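## Task

Four plates start on nests N1, N2, N3 and N4. First, build a stack in rack S1 from bottom to top in this order: C61, then C16, then C51. C61 has to rest flat on the rack floor and each plate above it has to sit completely nested, with every labelled short end toward the rack front (the side facing the viewer). Do not press START until this stack is correct and the fourth plate, the one not listed, is correctly in its own nest; START counts as pressed the moment it lights. Second, release the plates and push the START key on post KP until it latches. Third, return all four plates so that each lies flat within the locators of the nest it came from, with well A1 at the corner labelled A1, while START stays latched. Nothing may depend on the robot holding it at the end, so open the hand and move away before finishing.

## Robot and tools

Robot: one six-joint arm with a two-finger parallel gripper and a camera on the wrist (cam_wrist, 504x504). Joint order: waist, shoulder, elbow, forearm roll, wrist pitch, wrist roll. Stated ranges in radians: waist -6.283..6.283, shoulder -2.059..2.094, elbow -3.927..0.192, forearm roll -6.283..6.283, wrist pitch -1.693..3.142, wrist roll -6.283..6.283. Real limits may differ from these by up to 0.010 rad.

Scene frame: origin on the table surface under the arm base, +z up, +y to the left when facing along +x. The base may be slightly tilted. The reported hand position is less accurate when the arm is stretched out.

Tool execute_actions: argument actions is a list holding exactly one action (an empty list just fetches state and images). An action may have rows, steps and until.
- rows: 1 to 15 rows, each used for one control step of 1/30 s. Each row has 7 numbers, all within [-1, 1]: six joint values followed by the gripper opening. The six joint values are offsets relative to the joint angles at the start of this action (the most recently reported angles), not relative to the previous row; 1.0 equals 2.036 rad. Any request pushing a joint more than 0.010 rad outside its stated range is rejected. A joint driven beyond its true end stops there, and the result may say "joint sent to its limit" (silence does not prove there is room left). The seventh number is an absolute opening: +1 fully open (84 mm between pads), -1 closed; closing fully takes at least about 0.4 s.
- steps: duration in control steps, 1 to 450, at least the number of rows, default 15. After the final row the arm keeps heading for that row's target and the gripper keeps that command, so long moves need more steps.
- until: stops the action early at the first step where all listed conditions hold (it does not halt motion). Only the device scanner can be named, with fields code (an ID in lower case like "c61" or "no_read") and reads (a count). Use a plain value or [op, value] with op among "=", "!=", "<", "<=", ">", ">="; numbers need an op. Unknown names or out-of-range values reject the whole call.

Motion limits: joint targets advance at most 3.14 rad/s, accelerating over 0.16 s, all joints synchronised. Each step the target stays within 0.623 rad of the measured angle, and targets that would move the hand over 70 mm from where it is get scaled back. Large moves therefore need several calls; do not expect a truncated move to complete by itself. "joint command not followed" means the clearance check (which treats mounts and posts as part of the arm) altered or blocked targets and the arm has dropped its goal.

Tool zoom_image: camera "cam_wrist", region [x0, y0, x1, y1] in image pixels from the top-left, at most 504 by 504; returns a finer view of the latest image.

Tool finished_scene: scene (integer 1 or 2) ends that scene permanently after the last command has held; the result reports success and gives the next task.

Result lines: end_effector_position (m) and end_effector_quat_wxyz in the scene frame, plus linear and angular velocities; Joint positions (rad) and Joint velocities (rad/s) in column order, with the pad gap last (m; 0.084 open); grip_measured, the measured opening on the command scale; scanner code and reads; camera calibration changes; warnings such as MOTOR HOT, OVER-TEMPERATURE FAULT, torque faults.

Gripper geometry: fingers point along the gripper's +z and close along its y. The reported position is the point between the pads when closed, about 2 cm behind the tips; tips extend about 10 mm further as they close. Grasp plates, blocks or reservoirs only across their width, on the body above the base flange. Forcing a pad down onto a flange can jam it.

Holding: command an opening clearly below grip_measured; the larger the gap, the stronger the squeeze (about 24 N per pad maximum for parts up to about 6 cm). Echoing grip_measured still presses lightly; wider parts may slip. Fast closing can hit harder.

Identifying plates: place a plate flat in nest RD with well A1 at the A1-marked corner; with a clear view the scanner next to RD reports its ID (never a wrong one). Well A1 sits at the labelled short end, in the corner opposite the labelled long side.

Camera: cam_wrist, pinhole with radial distortion, K=[[649.577, 0, 250.368], [0, 649.577, 249.247], [0, 0, 1]], fovy 42.407 deg; its pose follows the joint readings and carries small errors (about 0.5 deg, 2.5 mm).

Hazards: big drops, knocking items off the table, slamming or shoving hard all count against you; a few millimetres of drop on placement is fine. Loose objects may occasionally get nudged. Contact torque at a joint's load limit (waist 43.5, shoulder 43.5, elbow 26.1, forearm roll 26.1, wrist pitch 17.4, wrist roll 17.4 N m, load included) stops the arm, backs it off and freezes it 10 s, dropping the rest of the call. Carrying loads heats motors: warning from 65 °C, brakes at 80 °C until cooled. The robot holds its last command while you are thinking. Faster, smoother, lower-effort motion is better.

Each tool is called after "Emit:" as name([rows], argument=value, ...), one row to a line, values as JSON.

## Session

Emit:
execute_actions(actions=[])

Scene clock: 0.00 s.
end_effector_position=(+0.5667, -0.1592, +0.3933) grip_measured=+1.00 end_effector_quat_wxyz=(-0.258, +0.113, +0.726, -0.627) end_effector_velocity=(-0.000, -0.000, -0.000) end_effector_angular_velocity=(+0.001, +0.000, -0.001)
Joint positions: [-0.266  0.956 -2.172 -0.566  1.528  2.971  0.084]
Joint velocities: [-0.    -0.     0.001  0.     0.001 -0.     0.   ]
scanner: code=no_read reads=0

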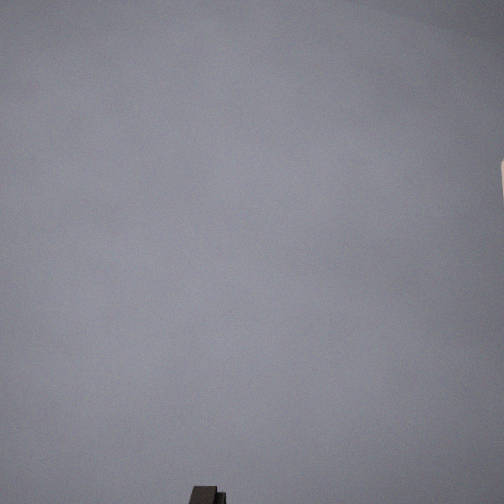

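Emit:
execute_actions([
  {"rows":[[0,0,0,0.278,-0.153,0.0838,1]],"steps":30},
])

Scene clock: 4.97 s.
end_effector_position=(+0.6642, -0.1280, +0.2821) grip_measured=+1.00 end_effector_quat_wxyz=(-0.004, +0.164, +0.875, -0.455) end_effector_velocity=(+0.001, +0.000, +0.000) end_effector_angular_velocity=(-0.000, -0.001, +0.002)
Joint positions: [-0.266  0.956 -2.172 -0.     1.217  3.141  0.084]
Joint velocities: [ 0.     0.    -0.001  0.    -0.001 -0.    -0.   ]
scanner: code=no_read reads=0
camera_calibration (this result's frames):
cam_wrist: T_world_to_cam=[[0.294953, 0.523262, -0.7995, 0.128638], [0.942817, -0.295314, 0.154547, -0.636904], [-0.155235, -0.799366, -0.580444, 0.299127], [0, 0, 0, 1]] pos_world=[0.608977, -0.0162863, 0.374904]

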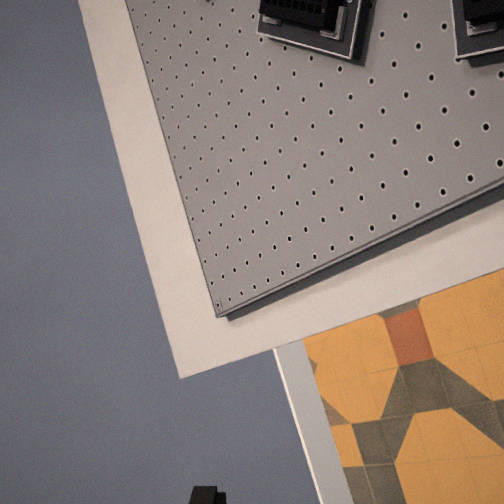

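Emit:
execute_actions([
  {"rows":[[0,0,0,0,0.2,0,1]],"steps":25},
])

Emit:
execute_actions([
  {"rows":[[0,0,0,0.2,0.1,0,1]],"steps":25},
])

Scene clock: 10.13 s.
end_effector_position=(+0.5627, -0.1049, +0.2614) grip_measured=+1.00 end_effector_quat_wxyz=(-0.181, +0.253, +0.856, -0.413) end_effector_velocity=(+0.000, +0.001, +0.001) end_effector_angular_velocity=(-0.000, -0.000, +0.001)
Joint positions: [-0.266  0.956 -2.173 -0.     1.624  3.141  0.084]
Joint velocities: [ 0.    -0.001 -0.001 -0.     0.002 -0.     0.   ]
scanner: code=no_read reads=0
camera_calibration (this result's frames):
cam_wrist: T_world_to_cam=[[0.291177, 0.520537, -0.802657, 0.1326], [0.804749, -0.586949, -0.0887102, -0.420451], [-0.517295, -0.620107, -0.589808, 0.514862], [0, 0, 0, 1]] pos_world=[0.566083, 0.00346309, 0.372803]

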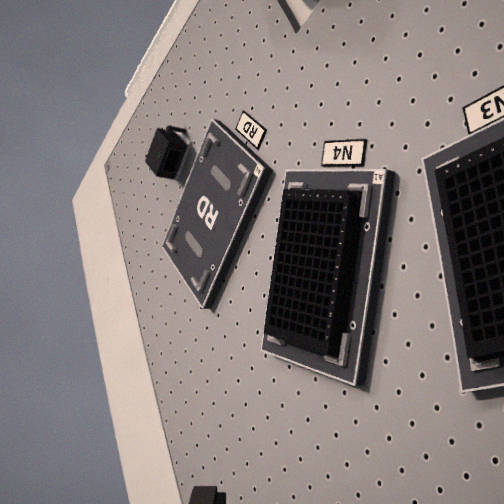

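Scene clock: 10.97 s.
end_effector_position=(+0.5548, -0.0116, +0.1906) grip_measured=+1.00 end_effector_quat_wxyz=(-0.223, +0.297, +0.907, -0.200) end_effector_velocity=(+0.000, +0.001, -0.000) end_effector_angular_velocity=(+0.002, +0.000, -0.000)
Joint positions: [-0.266  0.956 -2.173  0.407  1.828  3.141  0.084]
Joint velocities: [ 0.    -0.    -0.     0.001  0.001  0.     0.   ]
scanner: code=no_read reads=0
camera_calibration (this result's frames):
cam_wrist: T_world_to_cam=[[0.454577, 0.734245, -0.504226, -0.115575], [0.719745, -0.636289, -0.277677, -0.283034], [-0.524716, -0.236688, -0.817711, 0.578833], [0, 0, 0, 1]] pos_world=[0.559973, 0.0417719, 0.336451]

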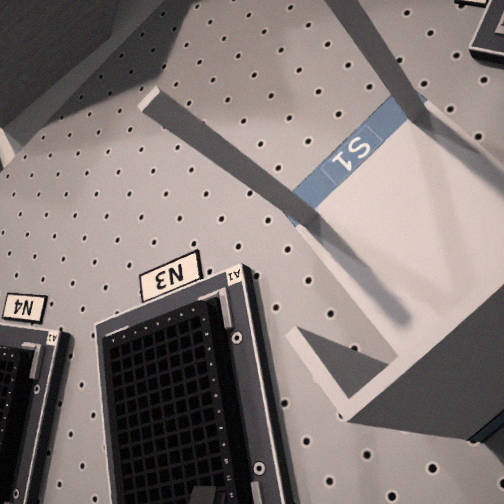

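Emit:
execute_actions([
  {"rows":[[-0.362,-0.293,0.52,0.0545,-0.12,0,1]],"steps":50},
])

Scene clock: 19.13 s.
end_effector_position=(+0.2925, -0.0735, +0.3493) grip_measured=+1.00 end_effector_quat_wxyz=(+0.000, +0.618, +0.786, -0.000) end_effector_velocity=(-0.000, +0.000, -0.000) end_effector_angular_velocity=(+0.000, -0.000, -0.001)
Joint positions: [-1.003  0.359 -1.114  0.518  1.583  3.141  0.084]
Joint velocities: [-0.    -0.     0.001  0.    -0.     0.     0.   ]
scanner: code=no_read reads=0
camera_calibration (this result's frames):
cam_wrist: T_world_to_cam=[[0.974677, 0.223551, -0.00541831, -0.234799], [0.223573, -0.97468, 0.00377418, -0.0675652], [-0.0044374, -0.00488999, -0.999978, 0.484893], [0, 0, 0, 1]] pos_world=[0.24611, -0.0109937, 0.483865]

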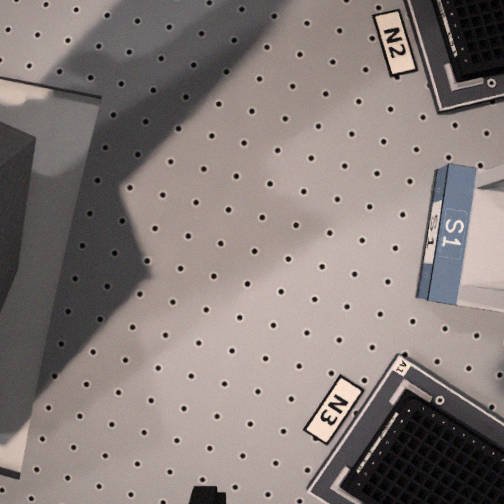

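Emit:
zoom_image(camera="cam_wrist", region=[330,380,430,490])

Emit:
zoom_image(camera="cam_wrist", region=[400,0,504,110])

Region (330, 380, 430, 490) of cam_wrist's 504x504 image, scaled by 4.582, with more detail than that image has; it fills the left 458 columns of this view, and the rest is white.

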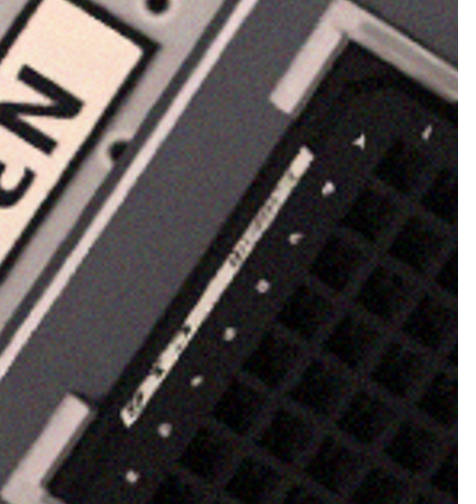

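Region (400, 0, 504, 110) of cam_wrist's 504x504 image, scaled by 4.582, with more detail than that image has; it fills the left 477 columns of this view, and the rest is white.

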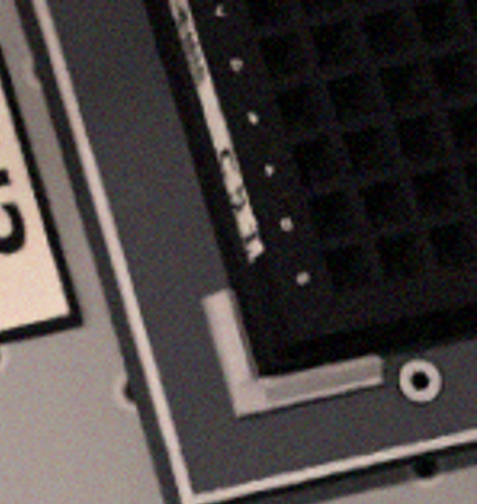

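Emit:
execute_actions([
  {"rows":[[-0.0555,-0.128,0.428,0.474,-0.102,0,1]],"steps":45},
])

Scene clock: 26.07 s.
end_effector_position=(+0.3060, -0.0170, +0.2301) grip_measured=+1.00 end_effector_quat_wxyz=(+0.241, +0.756, +0.462, +0.396) end_effector_velocity=(-0.000, +0.000, -0.000) end_effector_angular_velocity=(+0.000, -0.000, -0.000)
Joint positions: [-1.116  0.099 -0.243  1.483  1.376  3.141  0.084]
Joint velocities: [-0.  0.  0.  0.  0.  0. -0.]
scanner: code=no_read reads=0
camera_calibration (this result's frames):
cam_wrist: T_world_to_cam=[[0.507933, -0.468427, 0.722897, -0.297773], [-0.267965, -0.883501, -0.384214, 0.226145], [0.818657, 0.00144382, -0.574281, 0.0163048], [0, 0, 0, 1]] pos_world=[0.1985, 0.0602902, 0.311511]

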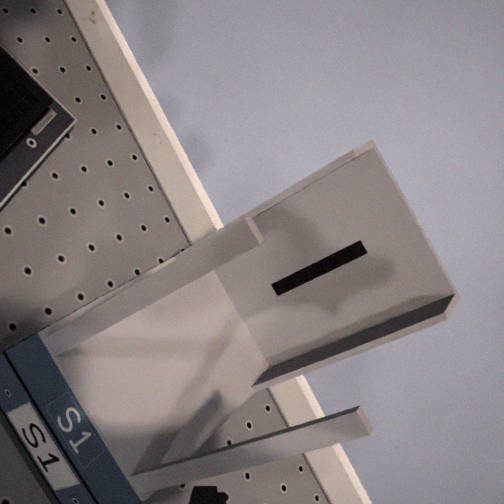

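Emit:
execute_actions([
  {"rows":[[0,0,0,-0.25,0.2,0,1]],"steps":30},
])

Scene clock: 28.27 s.
end_effector_position=(+0.2482, +0.1296, +0.1874) grip_measured=+1.00 end_effector_quat_wxyz=(-0.053, +0.701, +0.583, +0.408) end_effector_velocity=(-0.000, +0.000, -0.000) end_effector_angular_velocity=(+0.000, +0.001, +0.000)
Joint positions: [-1.116  0.099 -0.243  0.974  1.783  3.141  0.084]
Joint velocities: [ 0.    -0.     0.    -0.001 -0.     0.    -0.   ]
scanner: code=no_read reads=0
camera_calibration (this result's frames):
cam_wrist: T_world_to_cam=[[0.862864, -0.32142, 0.39007, -0.213626], [0.000295583, -0.771428, -0.636316, 0.289925], [0.505436, 0.54917, -0.665543, 0.062709], [0, 0, 0, 1]] pos_world=[0.15255, 0.120554, 0.309548]

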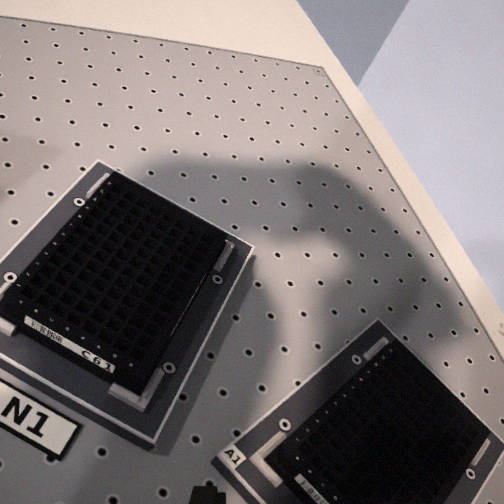

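Emit:
zoom_image(camera="cam_wrist", region=[10,300,130,390])

Emit:
execute_actions([
  {"rows":[[0,0,0,0,-0.13,0,1]],"steps":20},
])

Emit:
execute_actions([
  {"rows":[[0,0,0,0,-0.3,0,1]],"steps":25},
])

Region (10, 300, 130, 390) of cam_wrist's 504x504 image, scaled by 4.200, with more detail than that image has; it fills the top 378 rows of this view, and the rest is white.

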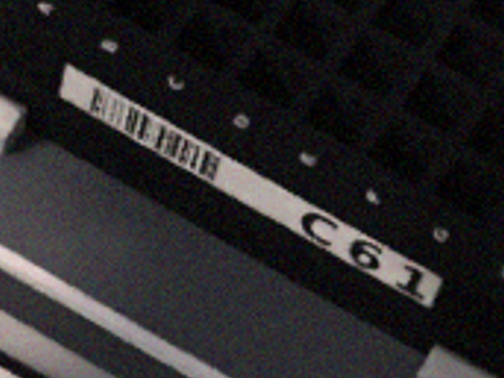

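Scene clock: 30.27 s.
end_effector_position=(+0.2344, +0.0651, +0.1664) grip_measured=+1.00 end_effector_quat_wxyz=(+0.025, +0.748, +0.585, +0.312) end_effector_velocity=(+0.000, -0.000, +0.000) end_effector_angular_velocity=(-0.001, +0.000, -0.001)
Joint positions: [-1.116  0.099 -0.243  0.974  1.518  3.141  0.084]
Joint velocities: [ 0.     0.    -0.     0.    -0.001  0.     0.   ]
scanner: code=no_read reads=0
camera_calibration (this result's frames):
cam_wrist: T_world_to_cam=[[0.861084, -0.324146, 0.391745, -0.213943], [-0.133429, -0.887501, -0.441066, 0.233193], [0.490644, 0.327525, -0.807463, 0.132645], [0, 0, 0, 1]] pos_world=[0.150256, 0.0941653, 0.293771]

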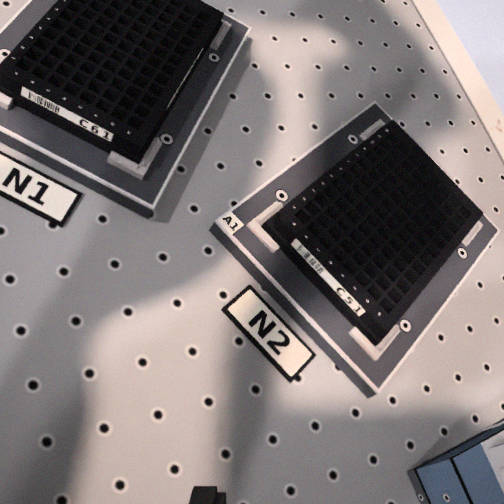

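Scene clock: 31.10 s.
end_effector_position=(+0.1745, -0.0802, +0.1808) grip_measured=+1.00 end_effector_quat_wxyz=(+0.199, +0.807, +0.550, +0.073) end_effector_velocity=(-0.000, -0.000, +0.000) end_effector_angular_velocity=(-0.002, +0.000, -0.001)
Joint positions: [-1.116  0.099 -0.243  0.974  0.908  3.141  0.084]
Joint velocities: [-0.    -0.     0.    -0.    -0.002  0.    -0.   ]
scanner: code=no_read reads=0
camera_calibration (this result's frames):
cam_wrist: T_world_to_cam=[[0.85687, -0.327685, 0.397991, -0.215757], [-0.395268, -0.913202, 0.0991259, 0.0485294], [0.330964, -0.242251, -0.912018, 0.222296], [0, 0, 0, 1]] pos_world=[0.130486, 0.0274684, 0.283797]

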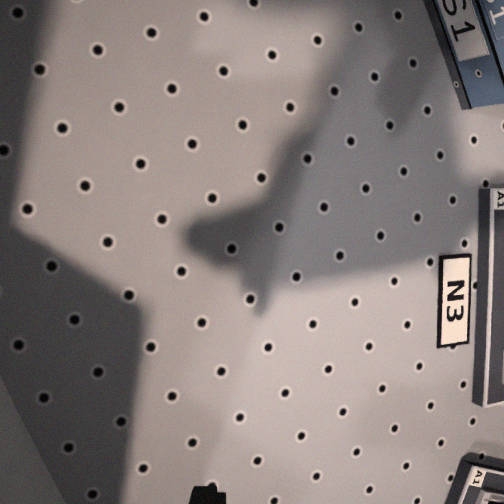

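N1=C61, N2=C51.

Emit:
execute_actions([
  {"rows":[[0,0,0,0.25,-0.05,0,1]],"steps":25},
])

Scene clock: 32.60 s.
end_effector_position=(+0.2076, -0.1270, +0.2295) grip_measured=+1.00 end_effector_quat_wxyz=(+0.361, +0.837, +0.375, +0.168) end_effector_velocity=(+0.000, -0.000, +0.001) end_effector_angular_velocity=(-0.001, -0.002, -0.001)
Joint positions: [-1.116  0.099 -0.243  1.483  0.806  3.141  0.084]
Joint velocities: [ 0.    -0.    -0.001  0.002 -0.     0.     0.   ]
scanner: code=no_read reads=0
camera_calibration (this result's frames):
cam_wrist: T_world_to_cam=[[0.501494, -0.46935, 0.726784, -0.298486], [-0.669521, -0.742585, -0.0175719, 0.119472], [0.547946, -0.477785, -0.686642, 0.11775], [0, 0, 0, 1]] pos_world=[0.165158, 0.00488287, 0.299886]

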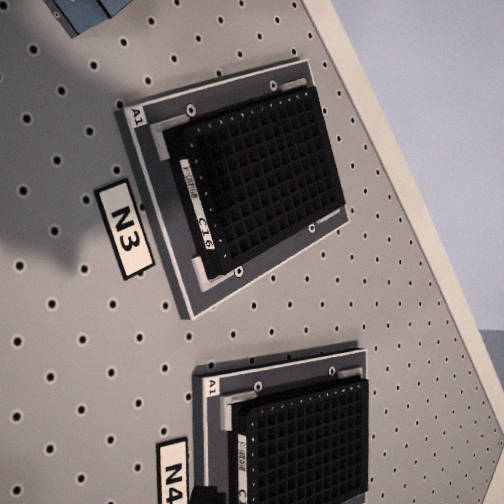

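Emit:
zoom_image(camera="cam_wrist", region=[150,140,270,260])

Emit:
execute_actions([
  {"rows":[[0,0,0,0,-0.3,0,1]],"steps":25},
])

Region (150, 140, 270, 260) of cam_wrist's 504x504 image, scaled by 4.200, with more detail than that image has.

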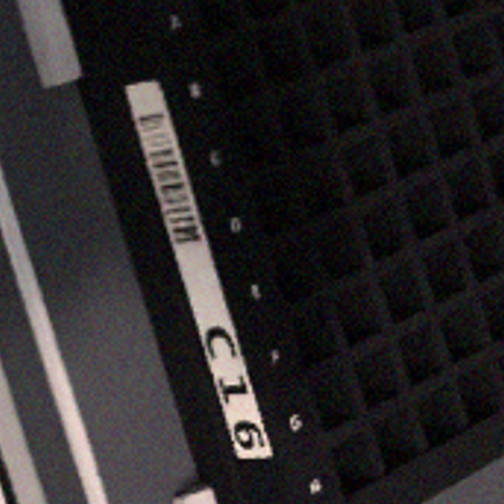

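Scene clock: 34.17 s.
end_effector_position=(+0.0722, -0.1822, +0.2889) grip_measured=+1.00 end_effector_quat_wxyz=(+0.457, +0.849, +0.250, -0.091) end_effector_velocity=(-0.000, -0.000, +0.001) end_effector_angular_velocity=(-0.003, +0.001, -0.001)
Joint positions: [-1.116  0.099 -0.243  1.483  0.196  3.141  0.084]
Joint velocities: [-0.    -0.    -0.001 -0.    -0.003 -0.    -0.   ]
scanner: code=no_read reads=0
camera_calibration (this result's frames):
cam_wrist: T_world_to_cam=[[0.496374, -0.46604, 0.732406, -0.300295], [-0.865408, -0.332147, 0.375164, -0.0356924], [0.0684255, -0.820052, -0.568184, 0.144395], [0, 0, 0, 1]] pos_world=[0.10829, -0.0333933, 0.315372]

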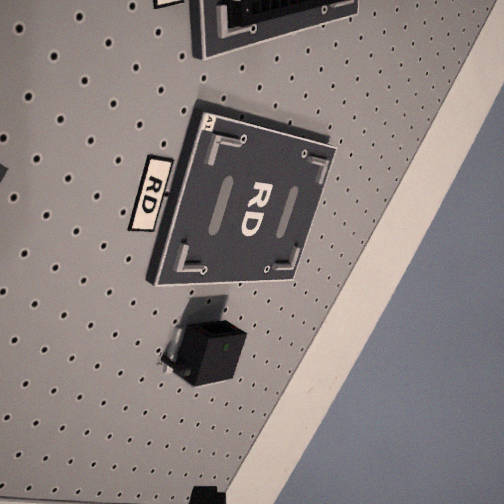

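Emit:
execute_actions([
  {"rows":[[0,0,0,-0.6,0.1,0,1]],"steps":30},
])

Scene clock: 36.20 s.
end_effector_position=(+0.0891, -0.1640, +0.2528) grip_measured=+1.00 end_effector_quat_wxyz=(+0.159, +0.639, +0.691, -0.296) end_effector_velocity=(+0.000, -0.000, +0.000) end_effector_angular_velocity=(+0.000, +0.004, +0.003)
Joint positions: [-1.116  0.099 -0.243  0.262  0.399  3.141  0.084]
Joint velocities: [ 0.     0.    -0.001 -0.004  0.    -0.     0.   ]
scanner: code=no_read reads=0
camera_calibration (this result's frames):
cam_wrist: T_world_to_cam=[[0.9793, -0.00697782, -0.202294, -0.00520368], [0.119124, -0.788136, 0.603863, -0.221782], [-0.163649, -0.615462, -0.77099, 0.243209], [0, 0, 0, 1]] pos_world=[0.0713163, -0.0251448, 0.320385]

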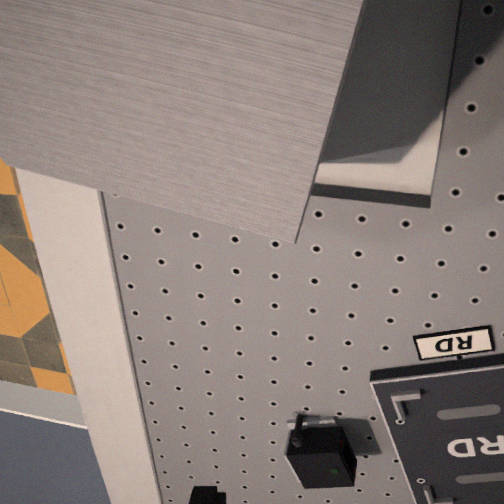

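Emit:
execute_actions([
  {"rows":[[0.39,-0.559,-0.0977,0.323,0.64,-0.639,1]],"steps":60},
])

Scene clock: 45.23 s.
end_effector_position=(+0.2695, +0.3287, +0.1991) grip_measured=+1.00 end_effector_quat_wxyz=(+0.000, -0.433, +0.901, -0.002) end_effector_velocity=(+0.000, +0.001, +0.000) end_effector_angular_velocity=(+0.000, -0.000, +0.001)
Joint positions: [-0.322 -1.039 -0.441  0.919  1.702  1.841  0.084]
Joint velocities: [ 0.    -0.    -0.002  0.001  0.001  0.     0.   ]
scanner: code=no_read reads=0
camera_calibration (this result's frames):
cam_wrist: T_world_to_cam=[[-0.772845, 0.634533, -0.00888498, 0.0335135], [0.634543, 0.772885, 0.00197299, -0.354719], [0.00811899, -0.00411309, -0.999959, 0.332851], [0, 0, 0, 1]] pos_world=[0.248283, 0.25426, 0.333835]

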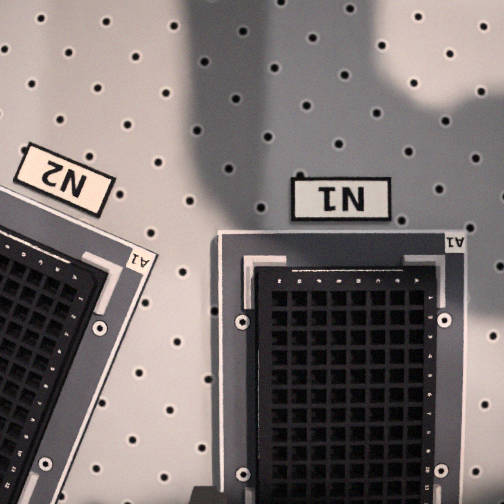

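Emit:
execute_actions([
  {"rows":[[0.3826,0.0074,0.1135,0.0555,-0.374,0.1184,1]],"steps":45},
])

Scene clock: 53.67 s.
end_effector_position=(+0.2600, +0.3398, +0.0696) grip_measured=+1.00 end_effector_quat_wxyz=(-0.001, -0.431, +0.902, +0.000) end_effector_velocity=(+0.000, -0.000, -0.000) end_effector_angular_velocity=(+0.000, -0.000, -0.000)
Joint positions: [ 0.457 -1.024 -0.21   1.032  0.941  2.082  0.084]
Joint velocities: [ 0.     0.     0.     0.    -0.001 -0.    -0.   ]
scanner: code=no_read reads=0
camera_calibration (this result's frames):
cam_wrist: T_world_to_cam=[[-0.769334, 0.63883, -0.00458859, 0.0152137], [0.638832, 0.769345, 0.00141029, -0.356875], [0.00443115, -0.00184635, -0.999988, 0.20367], [0, 0, 0, 1]] pos_world=[0.238785, 0.265218, 0.20424]

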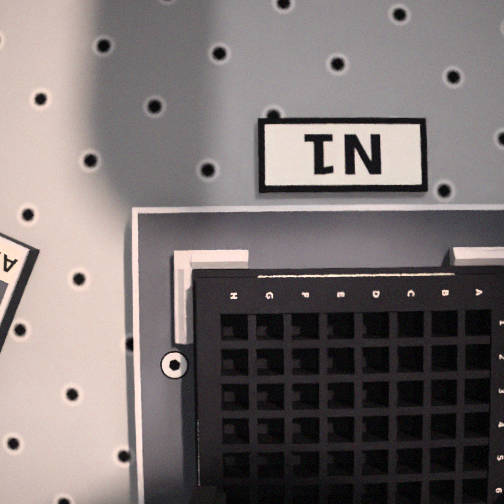

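Emit:
zoom_image(camera="cam_wrist", region=[160,424,260,504])

Region (160, 424, 260, 504) of cam_wrist's 504x504 image, scaled by 5.040, with more detail than that image has; it fills the top 403 rows of this view, and the rest is white.

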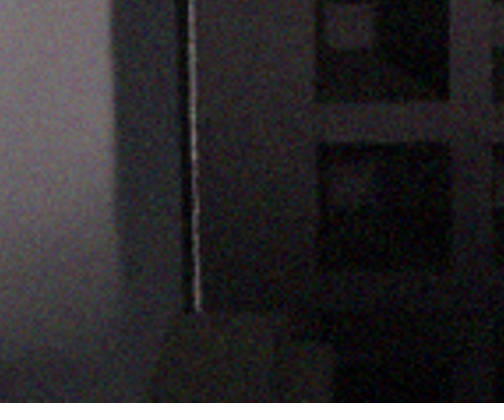

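Emit:
execute_actions([
  {"rows":[[0.0089,0.0329,-0.0034,0.0198,-0.023,-0.0275,1]],"steps":15},
])

Scene clock: 61.77 s.
end_effector_position=(+0.2669, +0.3332, +0.0596) grip_measured=+1.00 end_effector_quat_wxyz=(+0.000, -0.431, +0.902, -0.000) end_effector_velocity=(-0.000, -0.000, -0.000) end_effector_angular_velocity=(-0.000, +0.001, -0.000)
Joint positions: [ 0.475 -0.957 -0.217  1.072  0.894  2.026  0.084]
Joint velocities: [ 0.     0.001  0.     0.    -0.    -0.001 -0.   ]
scanner: code=no_read reads=0
camera_calibration (this result's frames):
cam_wrist: T_world_to_cam=[[-0.769911, 0.638116, -0.00664768, 0.0252927], [0.638112, 0.769938, 0.00295975, -0.356312], [0.00700696, -0.00196322, -0.999974, 0.193021], [0, 0, 0, 1]] pos_world=[0.245488, 0.258577, 0.194239]

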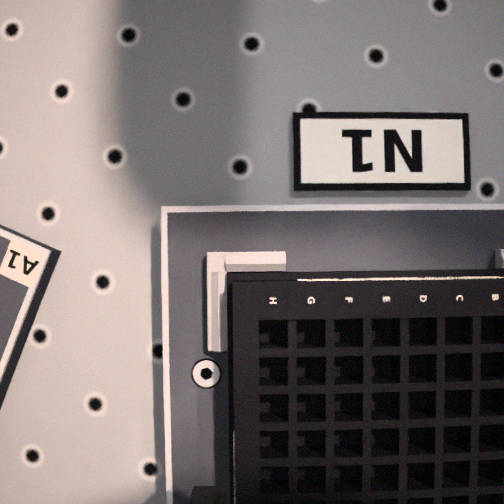

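Emit:
execute_actions([
  {"rows":[[0.012,0.0079,0.0001,0.007,-0.0132,-0.003,1],[0.024,0.0158,0.0002,0.014,-0.0265,-0.006,1],[0.036,0.0238,0.0002,0.021,-0.04,-0.009,1],[0.042,0.0277,0.0003,0.0244,-0.0464,-0.0103,1],[0.048,0.0317,0.0003,0.0279,-0.053,-0.0118,1]],"steps":20},
])

Emit:
execute_actions([
  {"rows":[[0,0,0,0,0,0,0.6]],"steps":12},
])

Scene clock: 67.80 s.
end_effector_position=(+0.2659, +0.3337, +0.0400) grip_measured=+1.00 end_effector_quat_wxyz=(+0.000, -0.431, +0.902, -0.000) end_effector_velocity=(-0.001, -0.001, -0.001) end_effector_angular_velocity=(-0.001, +0.002, -0.001)
Joint positions: [ 0.572 -0.893 -0.217  1.129  0.786  2.002  0.084]
Joint velocities: [ 0.001  0.001  0.002  0.     0.    -0.     0.   ]
scanner: code=no_read reads=0
camera_calibration (this result's frames):
cam_wrist: T_world_to_cam=[[-0.769971, 0.638052, -0.00594243, 0.0240222], [0.638047, 0.769992, 0.00287279, -0.355997], [0.00640861, -0.00157959, -0.999978, 0.173438], [0, 0, 0, 1]] pos_world=[0.244527, 0.259061, 0.1746]

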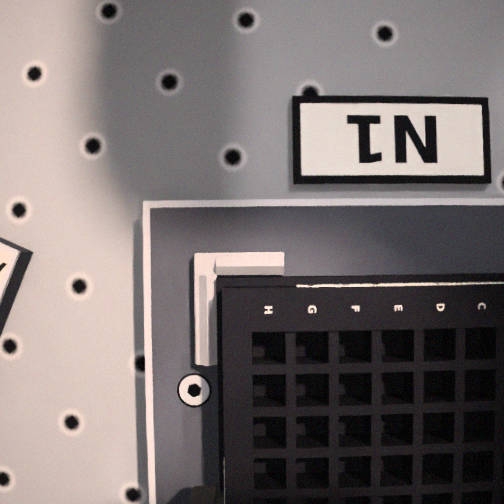

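Scene clock: 68.20 s.
end_effector_position=(+0.2661, +0.3337, +0.0401) grip_measured=+0.94 end_effector_quat_wxyz=(+0.001, -0.431, +0.902, -0.000) end_effector_velocity=(+0.000, +0.000, +0.000) end_effector_angular_velocity=(+0.001, -0.000, +0.001)
Joint positions: [ 0.572 -0.893 -0.217  1.129  0.786  2.002  0.082]
Joint velocities: [ 0.001  0.    -0.001  0.001 -0.001 -0.     0.   ]
scanner: code=no_read reads=0
camera_calibration (this result's frames):
cam_wrist: T_world_to_cam=[[-0.769971, 0.638044, -0.00671319, 0.0242702], [0.638038, 0.769998, 0.00325916, -0.356099], [0.00724863, -0.00177381, -0.999972, 0.173423], [0, 0, 0, 1]] pos_world=[0.244635, 0.259018, 0.174741]

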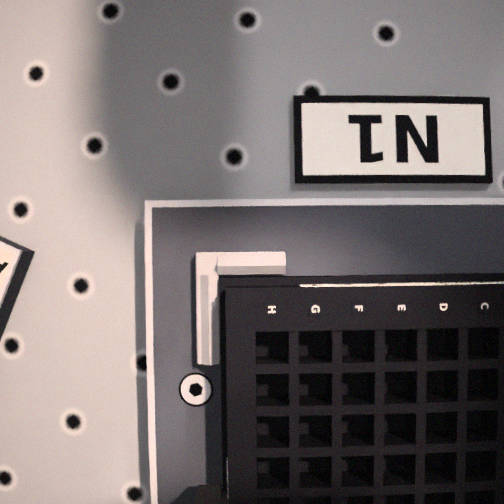

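Emit:
execute_actions([
  {"rows":[[-0.024,-0.0158,0,-0.014,0.0265,0.006,0.3],[-0.048,-0.0317,0,-0.0279,0.053,0.0118,0.3]],"steps":15},
])

Emit:
execute_actions([
  {"rows":[[-0.3915,-0.0403,-0.11,-0.0751,0.397,-0.0909,0.3]],"steps":40},
])

Scene clock: 70.53 s.
end_effector_position=(+0.2666, +0.3328, +0.0594) grip_measured=+0.93 end_effector_quat_wxyz=(-0.000, -0.431, +0.902, -0.000) end_effector_velocity=(+0.003, +0.001, +0.002) end_effector_angular_velocity=(+0.000, -0.010, +0.003)
Joint positions: [ 0.475 -0.957 -0.217  1.072  0.894  2.026  0.082]
Joint velocities: [-0.004 -0.002 -0.004 -0.002 -0.004  0.     0.   ]
scanner: code=no_read reads=0
camera_calibration (this result's frames):
cam_wrist: T_world_to_cam=[[-0.769585, 0.638513, -0.00631496, 0.025063], [0.638513, 0.769607, 0.00220194, -0.355797], [0.00626601, -0.00233761, -0.999978, 0.193123], [0, 0, 0, 1]] pos_world=[0.245259, 0.258272, 0.19406]

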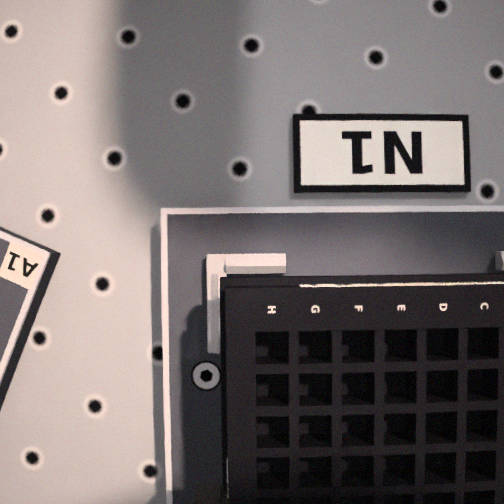

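Scene clock: 71.87 s.
end_effector_position=(+0.2693, +0.3286, +0.1988) grip_measured=+0.93 end_effector_quat_wxyz=(+0.000, -0.433, +0.901, -0.001) end_effector_velocity=(+0.000, -0.000, +0.000) end_effector_angular_velocity=(-0.001, -0.001, -0.001)
Joint positions: [-0.322 -1.039 -0.44   0.919  1.702  1.841  0.082]
Joint velocities: [-0.    -0.     0.     0.    -0.001  0.001  0.   ]
scanner: code=no_read reads=0
camera_calibration (this result's frames):
cam_wrist: T_world_to_cam=[[-0.772525, 0.634932, -0.00814636, 0.0330721], [0.634938, 0.77256, 0.00211975, -0.354535], [0.00763945, -0.00353488, -0.999965, 0.332544], [0, 0, 0, 1]] pos_world=[0.248116, 0.254076, 0.333553]

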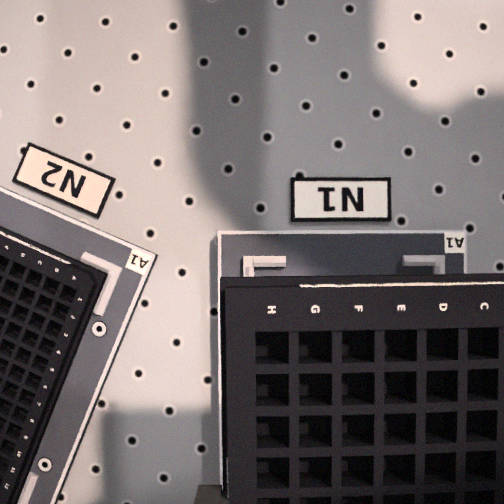

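Emit:
execute_actions([
  {"rows":[[-0.143,0.634,-0.352,-0.0685,-0.0863,0.0933,0.3]],"steps":60},
])

Scene clock: 77.97 s.
end_effector_position=(+0.4487, +0.0371, +0.2802) grip_measured=+0.93 end_effector_quat_wxyz=(+0.001, -0.049, +0.999, -0.001) end_effector_velocity=(-0.001, -0.000, -0.000) end_effector_angular_velocity=(+0.002, +0.001, -0.001)
Joint positions: [-0.613  0.251 -1.157  0.78   1.527  2.031  0.082]
Joint velocities: [-0.     0.     0.001 -0.     0.001 -0.    -0.   ]
scanner: code=no_read reads=0
camera_calibration (this result's frames):
cam_wrist: T_world_to_cam=[[-0.0841564, 0.996426, -0.00723576, 0.0348711], [0.996438, 0.0841916, 0.00470251, -0.380772], [0.0052949, -0.00681424, -0.999963, 0.412684], [0, 0, 0, 1]] pos_world=[0.380165, 0.000123417, 0.414712]

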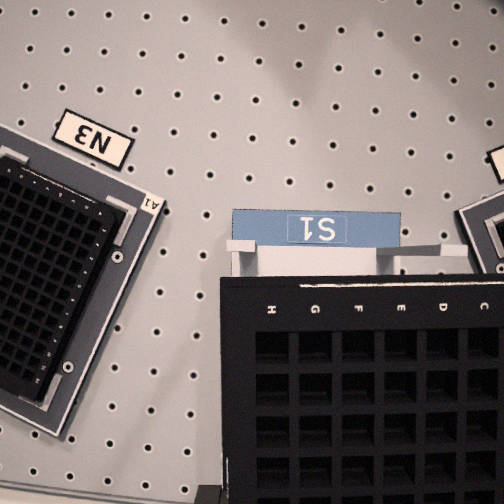

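Emit:
execute_actions([
  {"rows":[[0.0778,-0.0076,0.0921,0.0566,-0.0981,-0.0059,0.3]],"steps":25},
])

Scene clock: 84.87 s.
end_effector_position=(+0.4436, +0.0389, +0.1900) grip_measured=+0.93 end_effector_quat_wxyz=(+0.001, -0.029, +1.000, -0.001) end_effector_velocity=(+0.000, -0.000, -0.000) end_effector_angular_velocity=(-0.001, -0.000, -0.000)
Joint positions: [-0.455  0.236 -0.97   0.895  1.327  2.019  0.082]
Joint velocities: [ 0.001  0.     0.     0.    -0.002  0.     0.   ]
scanner: code=no_read reads=0
camera_calibration (this result's frames):
cam_wrist: T_world_to_cam=[[-0.0460889, 0.998915, -0.00668445, 0.0148855], [0.998928, 0.0461167, 0.0040625, -0.374976], [0.00436635, -0.00649005, -0.999969, 0.322934], [0, 0, 0, 1]] pos_world=[0.37385, 0.0045192, 0.324547]

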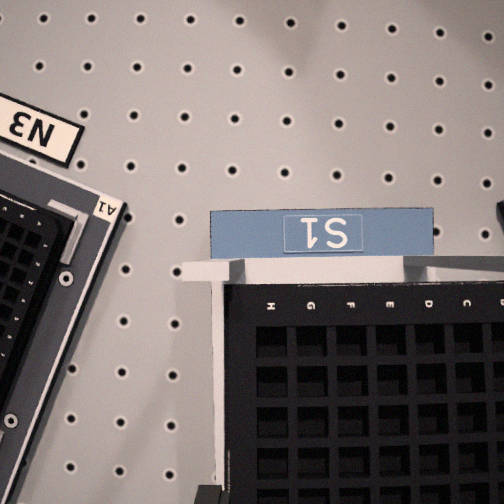

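Emit:
execute_actions([
  {"rows":[[-0.0778,0.0076,-0.0921,-0.0566,0.0981,0.0059,0.3]],"steps":25},
])

Scene clock: 89.77 s.
end_effector_position=(+0.4487, +0.0370, +0.2803) grip_measured=+0.93 end_effector_quat_wxyz=(+0.001, -0.049, +0.999, -0.001) end_effector_velocity=(+0.000, -0.000, +0.001) end_effector_angular_velocity=(-0.001, -0.002, +0.000)
Joint positions: [-0.613  0.251 -1.157  0.78   1.527  2.031  0.082]
Joint velocities: [-0.002 -0.    -0.001 -0.     0.     0.    -0.   ]
scanner: code=no_read reads=0
camera_calibration (this result's frames):
cam_wrist: T_world_to_cam=[[-0.084198, 0.996422, -0.00740568, 0.0349569], [0.996434, 0.0842352, 0.00486386, -0.38084], [0.00547027, -0.00696974, -0.999961, 0.412707], [0, 0, 0, 1]] pos_world=[0.380168, 0.000124819, 0.414802]

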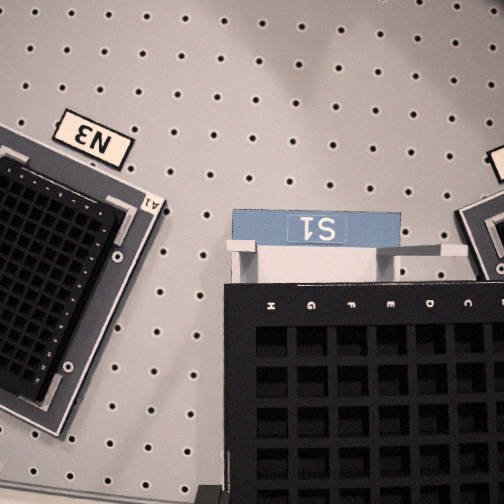

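Back to N1 to re-level.

Emit:
execute_actions([
  {"rows":[[0.143,-0.634,0.352,0.0685,0.0863,-0.0933,0.3]],"steps":50},
])

Emit:
execute_actions([
  {"rows":[[0.3915,0.0403,0.11,0.0751,-0.397,0.0909,0.3]],"steps":45},
])

Emit:
execute_actions([
  {"rows":[[0.006,0.004,0,0.0035,-0.0066,-0.0015,0.3],[0.012,0.0079,0,0.007,-0.0132,-0.003,0.3],[0.018,0.0119,0,0.0105,-0.02,-0.0045,0.3],[0.024,0.0158,0,0.014,-0.0265,-0.006,0.3],[0.03,0.0198,0,0.0175,-0.033,-0.0075,0.3],[0.036,0.0238,0,0.021,-0.04,-0.009,0.3],[0.042,0.0277,0,0.0244,-0.0464,-0.0103,0.3],[0.048,0.0317,0,0.0279,-0.053,-0.0118,0.3]],"steps":20},
])

Emit:
execute_actions([
  {"rows":[[0,0,0,0,0,0,1]],"steps":12},
])

Scene clock: 93.60 s.
end_effector_position=(+0.2694, +0.3286, +0.1989) grip_measured=+0.93 end_effector_quat_wxyz=(+0.000, -0.433, +0.901, -0.001) end_effector_velocity=(-0.000, +0.000, +0.000) end_effector_angular_velocity=(+0.000, +0.000, +0.001)
Joint positions: [-0.322 -1.039 -0.441  0.919  1.702  1.841  0.082]
Joint velocities: [ 0.    -0.001 -0.     0.001  0.001 -0.    -0.   ]
scanner: code=no_read reads=0
camera_calibration (this result's frames):
cam_wrist: T_world_to_cam=[[-0.772524, 0.634931, -0.00835443, 0.0331487], [0.634938, 0.77256, 0.00217319, -0.354567], [0.00783413, -0.0036257, -0.999963, 0.332569], [0, 0, 0, 1]] pos_world=[0.248131, 0.254083, 0.333604]

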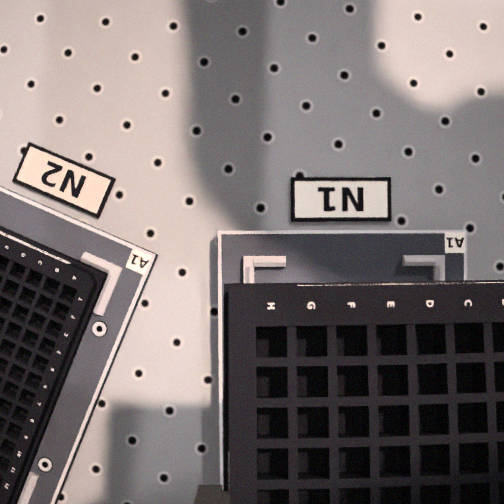

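Scene clock: 95.10 s.
end_effector_position=(+0.2667, +0.3329, +0.0594) grip_measured=+0.93 end_effector_quat_wxyz=(+0.000, -0.431, +0.902, -0.000) end_effector_velocity=(+0.000, +0.000, +0.000) end_effector_angular_velocity=(+0.001, +0.000, +0.000)
Joint positions: [ 0.475 -0.957 -0.217  1.072  0.894  2.026  0.082]
Joint velocities: [ 0.     0.    -0.001  0.001  0.001  0.    -0.   ]
scanner: code=no_read reads=0
camera_calibration (this result's frames):
cam_wrist: T_world_to_cam=[[-0.769591, 0.638504, -0.00645432, 0.0251141], [0.638504, 0.769615, 0.00231036, -0.35585], [0.00644251, -0.00234308, -0.999977, 0.193116], [0, 0, 0, 1]] pos_world=[0.245295, 0.258285, 0.194095]

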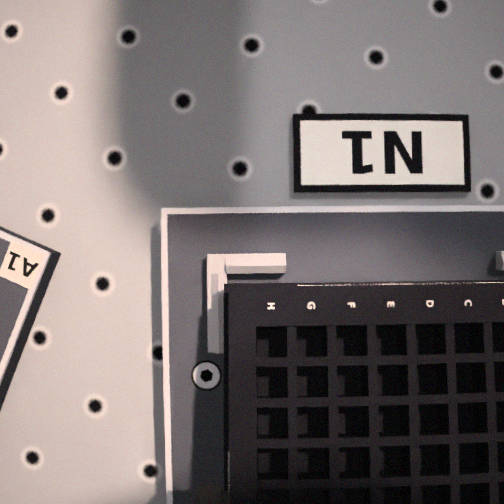

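Scene clock: 95.77 s.
end_effector_position=(+0.2668, +0.3345, +0.0408) grip_measured=+0.95 end_effector_quat_wxyz=(+0.002, -0.432, +0.902, -0.000) end_effector_velocity=(-0.001, -0.001, -0.002) end_effector_angular_velocity=(-0.002, +0.003, -0.002)
Joint positions: [ 0.571 -0.895 -0.218  1.129  0.786  2.002  0.082]
Joint velocities: [ 0.004  0.006 -0.     0.002 -0.003 -0.001  0.   ]
scanner: code=no_read reads=0
camera_calibration (this result's frames):
cam_wrist: T_world_to_cam=[[-0.770923, 0.636881, -0.00774947, 0.0249515], [0.636856, 0.770962, 0.00562073, -0.357304], [0.00955428, -0.00060215, -0.999954, 0.173094], [0, 0, 0, 1]] pos_world=[0.245133, 0.259681, 0.175287]

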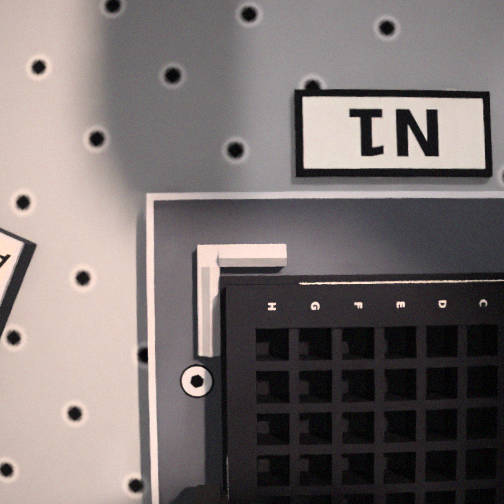

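Scene clock: 96.17 s.
end_effector_position=(+0.2661, +0.3332, +0.0400) grip_measured=+1.00 end_effector_quat_wxyz=(+0.000, -0.431, +0.902, -0.001) end_effector_velocity=(+0.000, +0.001, +0.002) end_effector_angular_velocity=(+0.001, -0.003, +0.004)
Joint positions: [ 0.572 -0.893 -0.216  1.129  0.785  2.002  0.084]
Joint velocities: [-0.004 -0.008  0.001 -0.004  0.004  0.001  0.   ]
scanner: code=no_read reads=0
camera_calibration (this result's frames):
cam_wrist: T_world_to_cam=[[-0.769554, 0.638541, -0.00721135, 0.0242905], [0.638541, 0.769584, 0.0026435, -0.355654], [0.00723772, -0.00257042, -0.999971, 0.173565], [0, 0, 0, 1]] pos_world=[0.244536, 0.258641, 0.174675]

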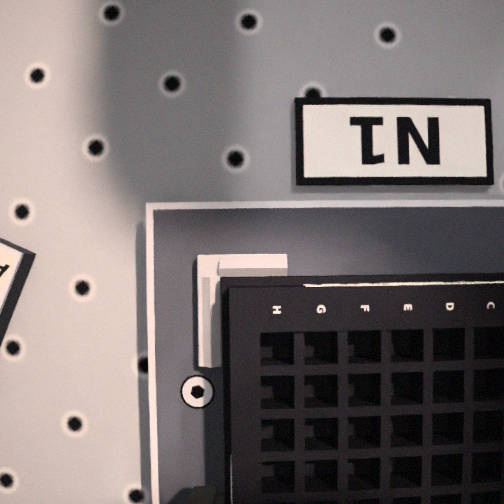

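Emit:
execute_actions([
  {"rows":[[0,0,0,0,0,0,0.3]],"steps":12},
])

Emit:
execute_actions([
  {"rows":[[-0.024,-0.0158,0,-0.014,0.0265,0.006,0.3],[-0.048,-0.0317,0,-0.0279,0.053,0.0118,0.3]],"steps":12},
])

Emit:
execute_actions([
  {"rows":[[-0.3915,-0.0403,-0.11,-0.0751,0.397,-0.0909,0.3]],"steps":35},
])

Emit:
execute_actions([
  {"rows":[[-0.143,0.634,-0.352,-0.0685,-0.0863,0.0933,0.3]],"steps":45},
])

Emit:
execute_actions([
  {"rows":[[0.0492,0.165,-0.286,0.0266,0.0535,0.1356,0.3]],"steps":30},
])

Scene clock: 103.07 s.
end_effector_position=(+0.2666, +0.3341, +0.0405) grip_measured=+0.98 end_effector_quat_wxyz=(+0.001, -0.431, +0.902, -0.000) end_effector_velocity=(-0.000, -0.001, -0.001) end_effector_angular_velocity=(-0.001, +0.001, -0.004)
Joint positions: [ 0.572 -0.894 -0.218  1.129  0.785  2.002  0.083]
Joint velocities: [ 0.001  0.003  0.001  0.002 -0.002  0.001  0.   ]
scanner: code=no_read reads=0
camera_calibration (this result's frames):
cam_wrist: T_world_to_cam=[[-0.770303, 0.637634, -0.0075122, 0.0246195], [0.637618, 0.770339, 0.00467655, -0.356831], [0.00876886, -0.00118755, -0.999961, 0.173161], [0, 0, 0, 1]] pos_world=[0.244968, 0.259388, 0.175008]

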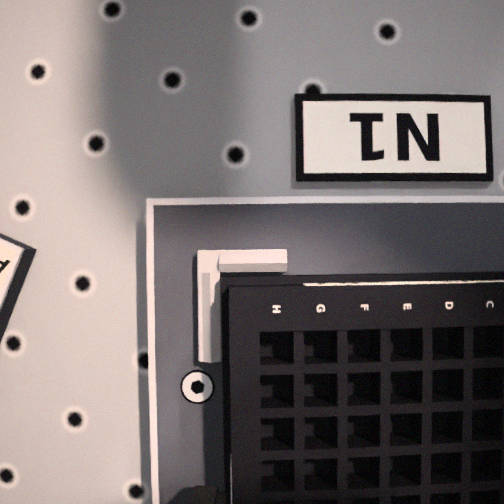

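Scene clock: 103.47 s.
end_effector_position=(+0.2670, +0.3336, +0.0598) grip_measured=+0.97 end_effector_quat_wxyz=(+0.001, -0.432, +0.902, -0.000) end_effector_velocity=(+0.001, -0.004, -0.000) end_effector_angular_velocity=(-0.007, -0.005, -0.007)
Joint positions: [ 0.475 -0.958 -0.218  1.073  0.894  2.026  0.083]
Joint velocities: [-0.003  0.004  0.004 -0.002 -0.007  0.001  0.   ]
scanner: code=no_read reads=0
camera_calibration (this result's frames):
cam_wrist: T_world_to_cam=[[-0.770444, 0.637475, -0.00642956, 0.0254009], [0.637465, 0.77047, 0.00375146, -0.356733], [0.00734524, -0.00120833, -0.999972, 0.19283], [0, 0, 0, 1]] pos_world=[0.245559, 0.258893, 0.194326]

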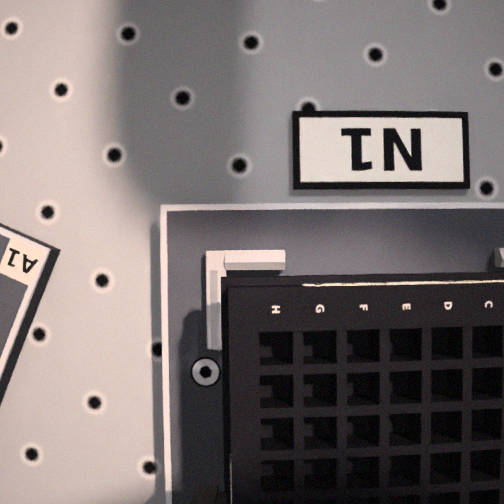

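Scene clock: 104.63 s.
end_effector_position=(+0.2695, +0.3291, +0.1991) grip_measured=+0.97 end_effector_quat_wxyz=(+0.001, -0.434, +0.901, -0.002) end_effector_velocity=(+0.000, +0.000, +0.000) end_effector_angular_velocity=(-0.001, -0.001, -0.000)
Joint positions: [-0.322 -1.04  -0.442  0.92   1.702  1.841  0.083]
Joint velocities: [-0.001 -0.    -0.001 -0.     0.     0.     0.   ]
scanner: code=no_read reads=0
camera_calibration (this result's frames):
cam_wrist: T_world_to_cam=[[-0.77368, 0.633512, -0.00902811, 0.0338172], [0.633518, 0.773724, 0.0024847, -0.355132], [0.00855935, -0.00379711, -0.999956, 0.33269], [0, 0, 0, 1]] pos_world=[0.248299, 0.254614, 0.333863]

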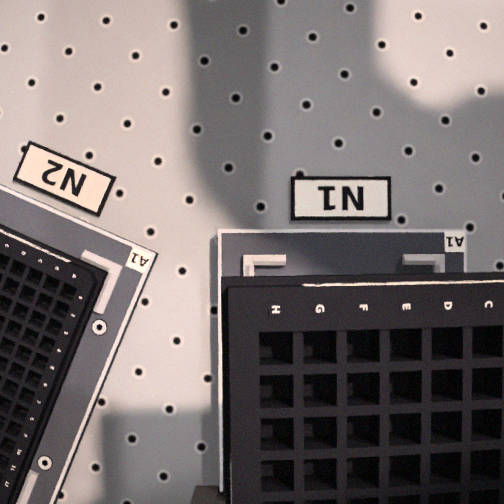

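Scene clock: 106.13 s.
end_effector_position=(+0.4493, +0.0376, +0.2808) grip_measured=+0.97 end_effector_quat_wxyz=(+0.002, -0.050, +0.999, -0.001) end_effector_velocity=(-0.000, -0.001, -0.001) end_effector_angular_velocity=(+0.001, +0.001, -0.003)
Joint positions: [-0.613  0.25  -1.158  0.78   1.527  2.031  0.083]
Joint velocities: [-0.     0.003 -0.    -0.001 -0.     0.001  0.   ]
scanner: code=no_read reads=0
camera_calibration (this result's frames):
cam_wrist: T_world_to_cam=[[-0.0861306, 0.996248, -0.00843972, 0.0356408], [0.996264, 0.0861795, 0.00561042, -0.381705], [0.0063167, -0.00792496, -0.999949, 0.412837], [0, 0, 0, 1]] pos_world=[0.380741, 0.000659807, 0.415259]

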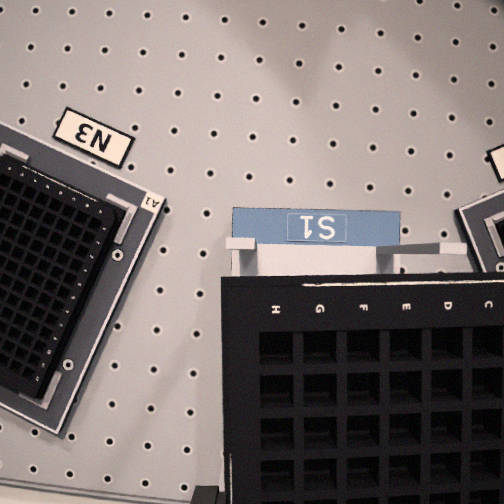

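Scene clock: 107.13 s.
end_effector_position=(+0.5819, +0.0453, +0.3004) grip_measured=+0.97 end_effector_quat_wxyz=(+0.001, -0.030, +1.000, -0.001) end_effector_velocity=(+0.000, -0.000, -0.000) end_effector_angular_velocity=(-0.000, +0.000, +0.000)
Joint positions: [-0.513  0.586 -1.74   0.835  1.636  2.307  0.083]
Joint velocities: [ 0.     0.001 -0.002 -0.     0.     0.001  0.   ]
scanner: code=no_read reads=0
camera_calibration (this result's frames):
cam_wrist: T_world_to_cam=[[-0.0473924, 0.998844, -0.00803695, 0.016779], [0.99886, 0.0474359, 0.00531784, -0.514233], [0.00569293, -0.00777576, -0.999954, 0.432007], [0, 0, 0, 1]] pos_world=[0.511983, 0.0109927, 0.434856]

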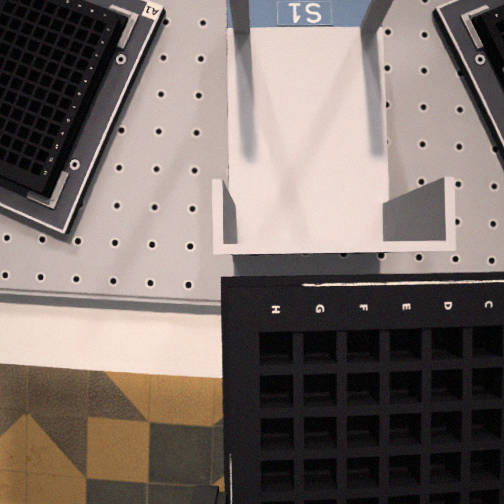

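Emit:
execute_actions([
  {"rows":[[-0.0492,-0.165,0.286,-0.0266,-0.0535,-0.1356,0.3]],"steps":28},
])

Emit:
execute_actions([
  {"rows":[[0.0528,-0.002,0.068,0.0375,-0.0727,0.0044,0.3]],"steps":22},
])

Scene clock: 114.47 s.
end_effector_position=(+0.4494, +0.0376, +0.2808) grip_measured=+0.97 end_effector_quat_wxyz=(+0.002, -0.050, +0.999, -0.001) end_effector_velocity=(-0.001, +0.000, +0.000) end_effector_angular_velocity=(+0.000, -0.000, -0.001)
Joint positions: [-0.613  0.25  -1.159  0.78   1.527  2.031  0.083]
Joint velocities: [-0.001 -0.002  0.002 -0.     0.001 -0.     0.   ]
scanner: code=no_read reads=0
camera_calibration (this result's frames):
cam_wrist: T_world_to_cam=[[-0.0862018, 0.996242, -0.00848218, 0.0356912], [0.996258, 0.0862511, 0.00562833, -0.381764], [0.00633878, -0.00796526, -0.999948, 0.412844], [0, 0, 0, 1]] pos_world=[0.380795, 0.000658843, 0.415274]

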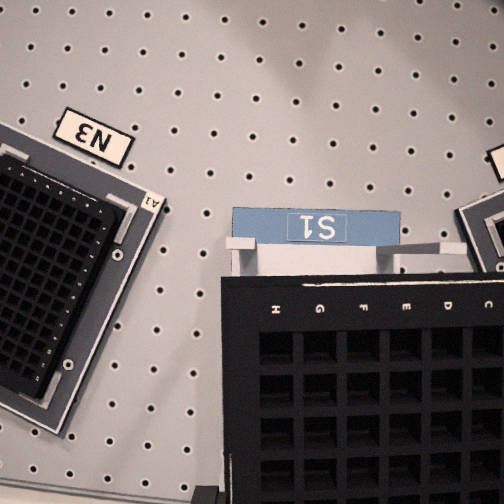

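Scene clock: 115.20 s.
end_effector_position=(+0.4452, +0.0337, +0.2149) grip_measured=+0.97 end_effector_quat_wxyz=(+0.001, -0.023, +1.000, -0.001) end_effector_velocity=(-0.000, +0.000, -0.001) end_effector_angular_velocity=(+0.001, +0.001, -0.001)
Joint positions: [-0.506  0.246 -1.02   0.857  1.379  2.039  0.083]
Joint velocities: [ 0.001 -0.     0.001  0.001 -0.001  0.     0.   ]
scanner: code=no_read reads=0
camera_calibration (this result's frames):
cam_wrist: T_world_to_cam=[[-0.0340424, 0.999397, -0.00686733, 0.0149238], [0.99941, 0.034073, 0.00437854, -0.376251], [0.00460989, -0.00671422, -0.999967, 0.347699], [0, 0, 0, 1]] pos_world=[0.374934, 0.000239738, 0.349438]

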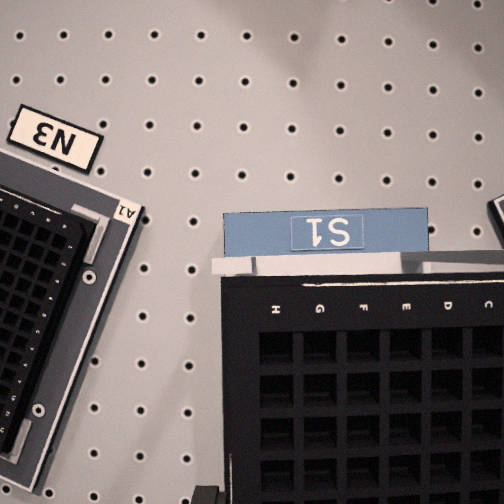

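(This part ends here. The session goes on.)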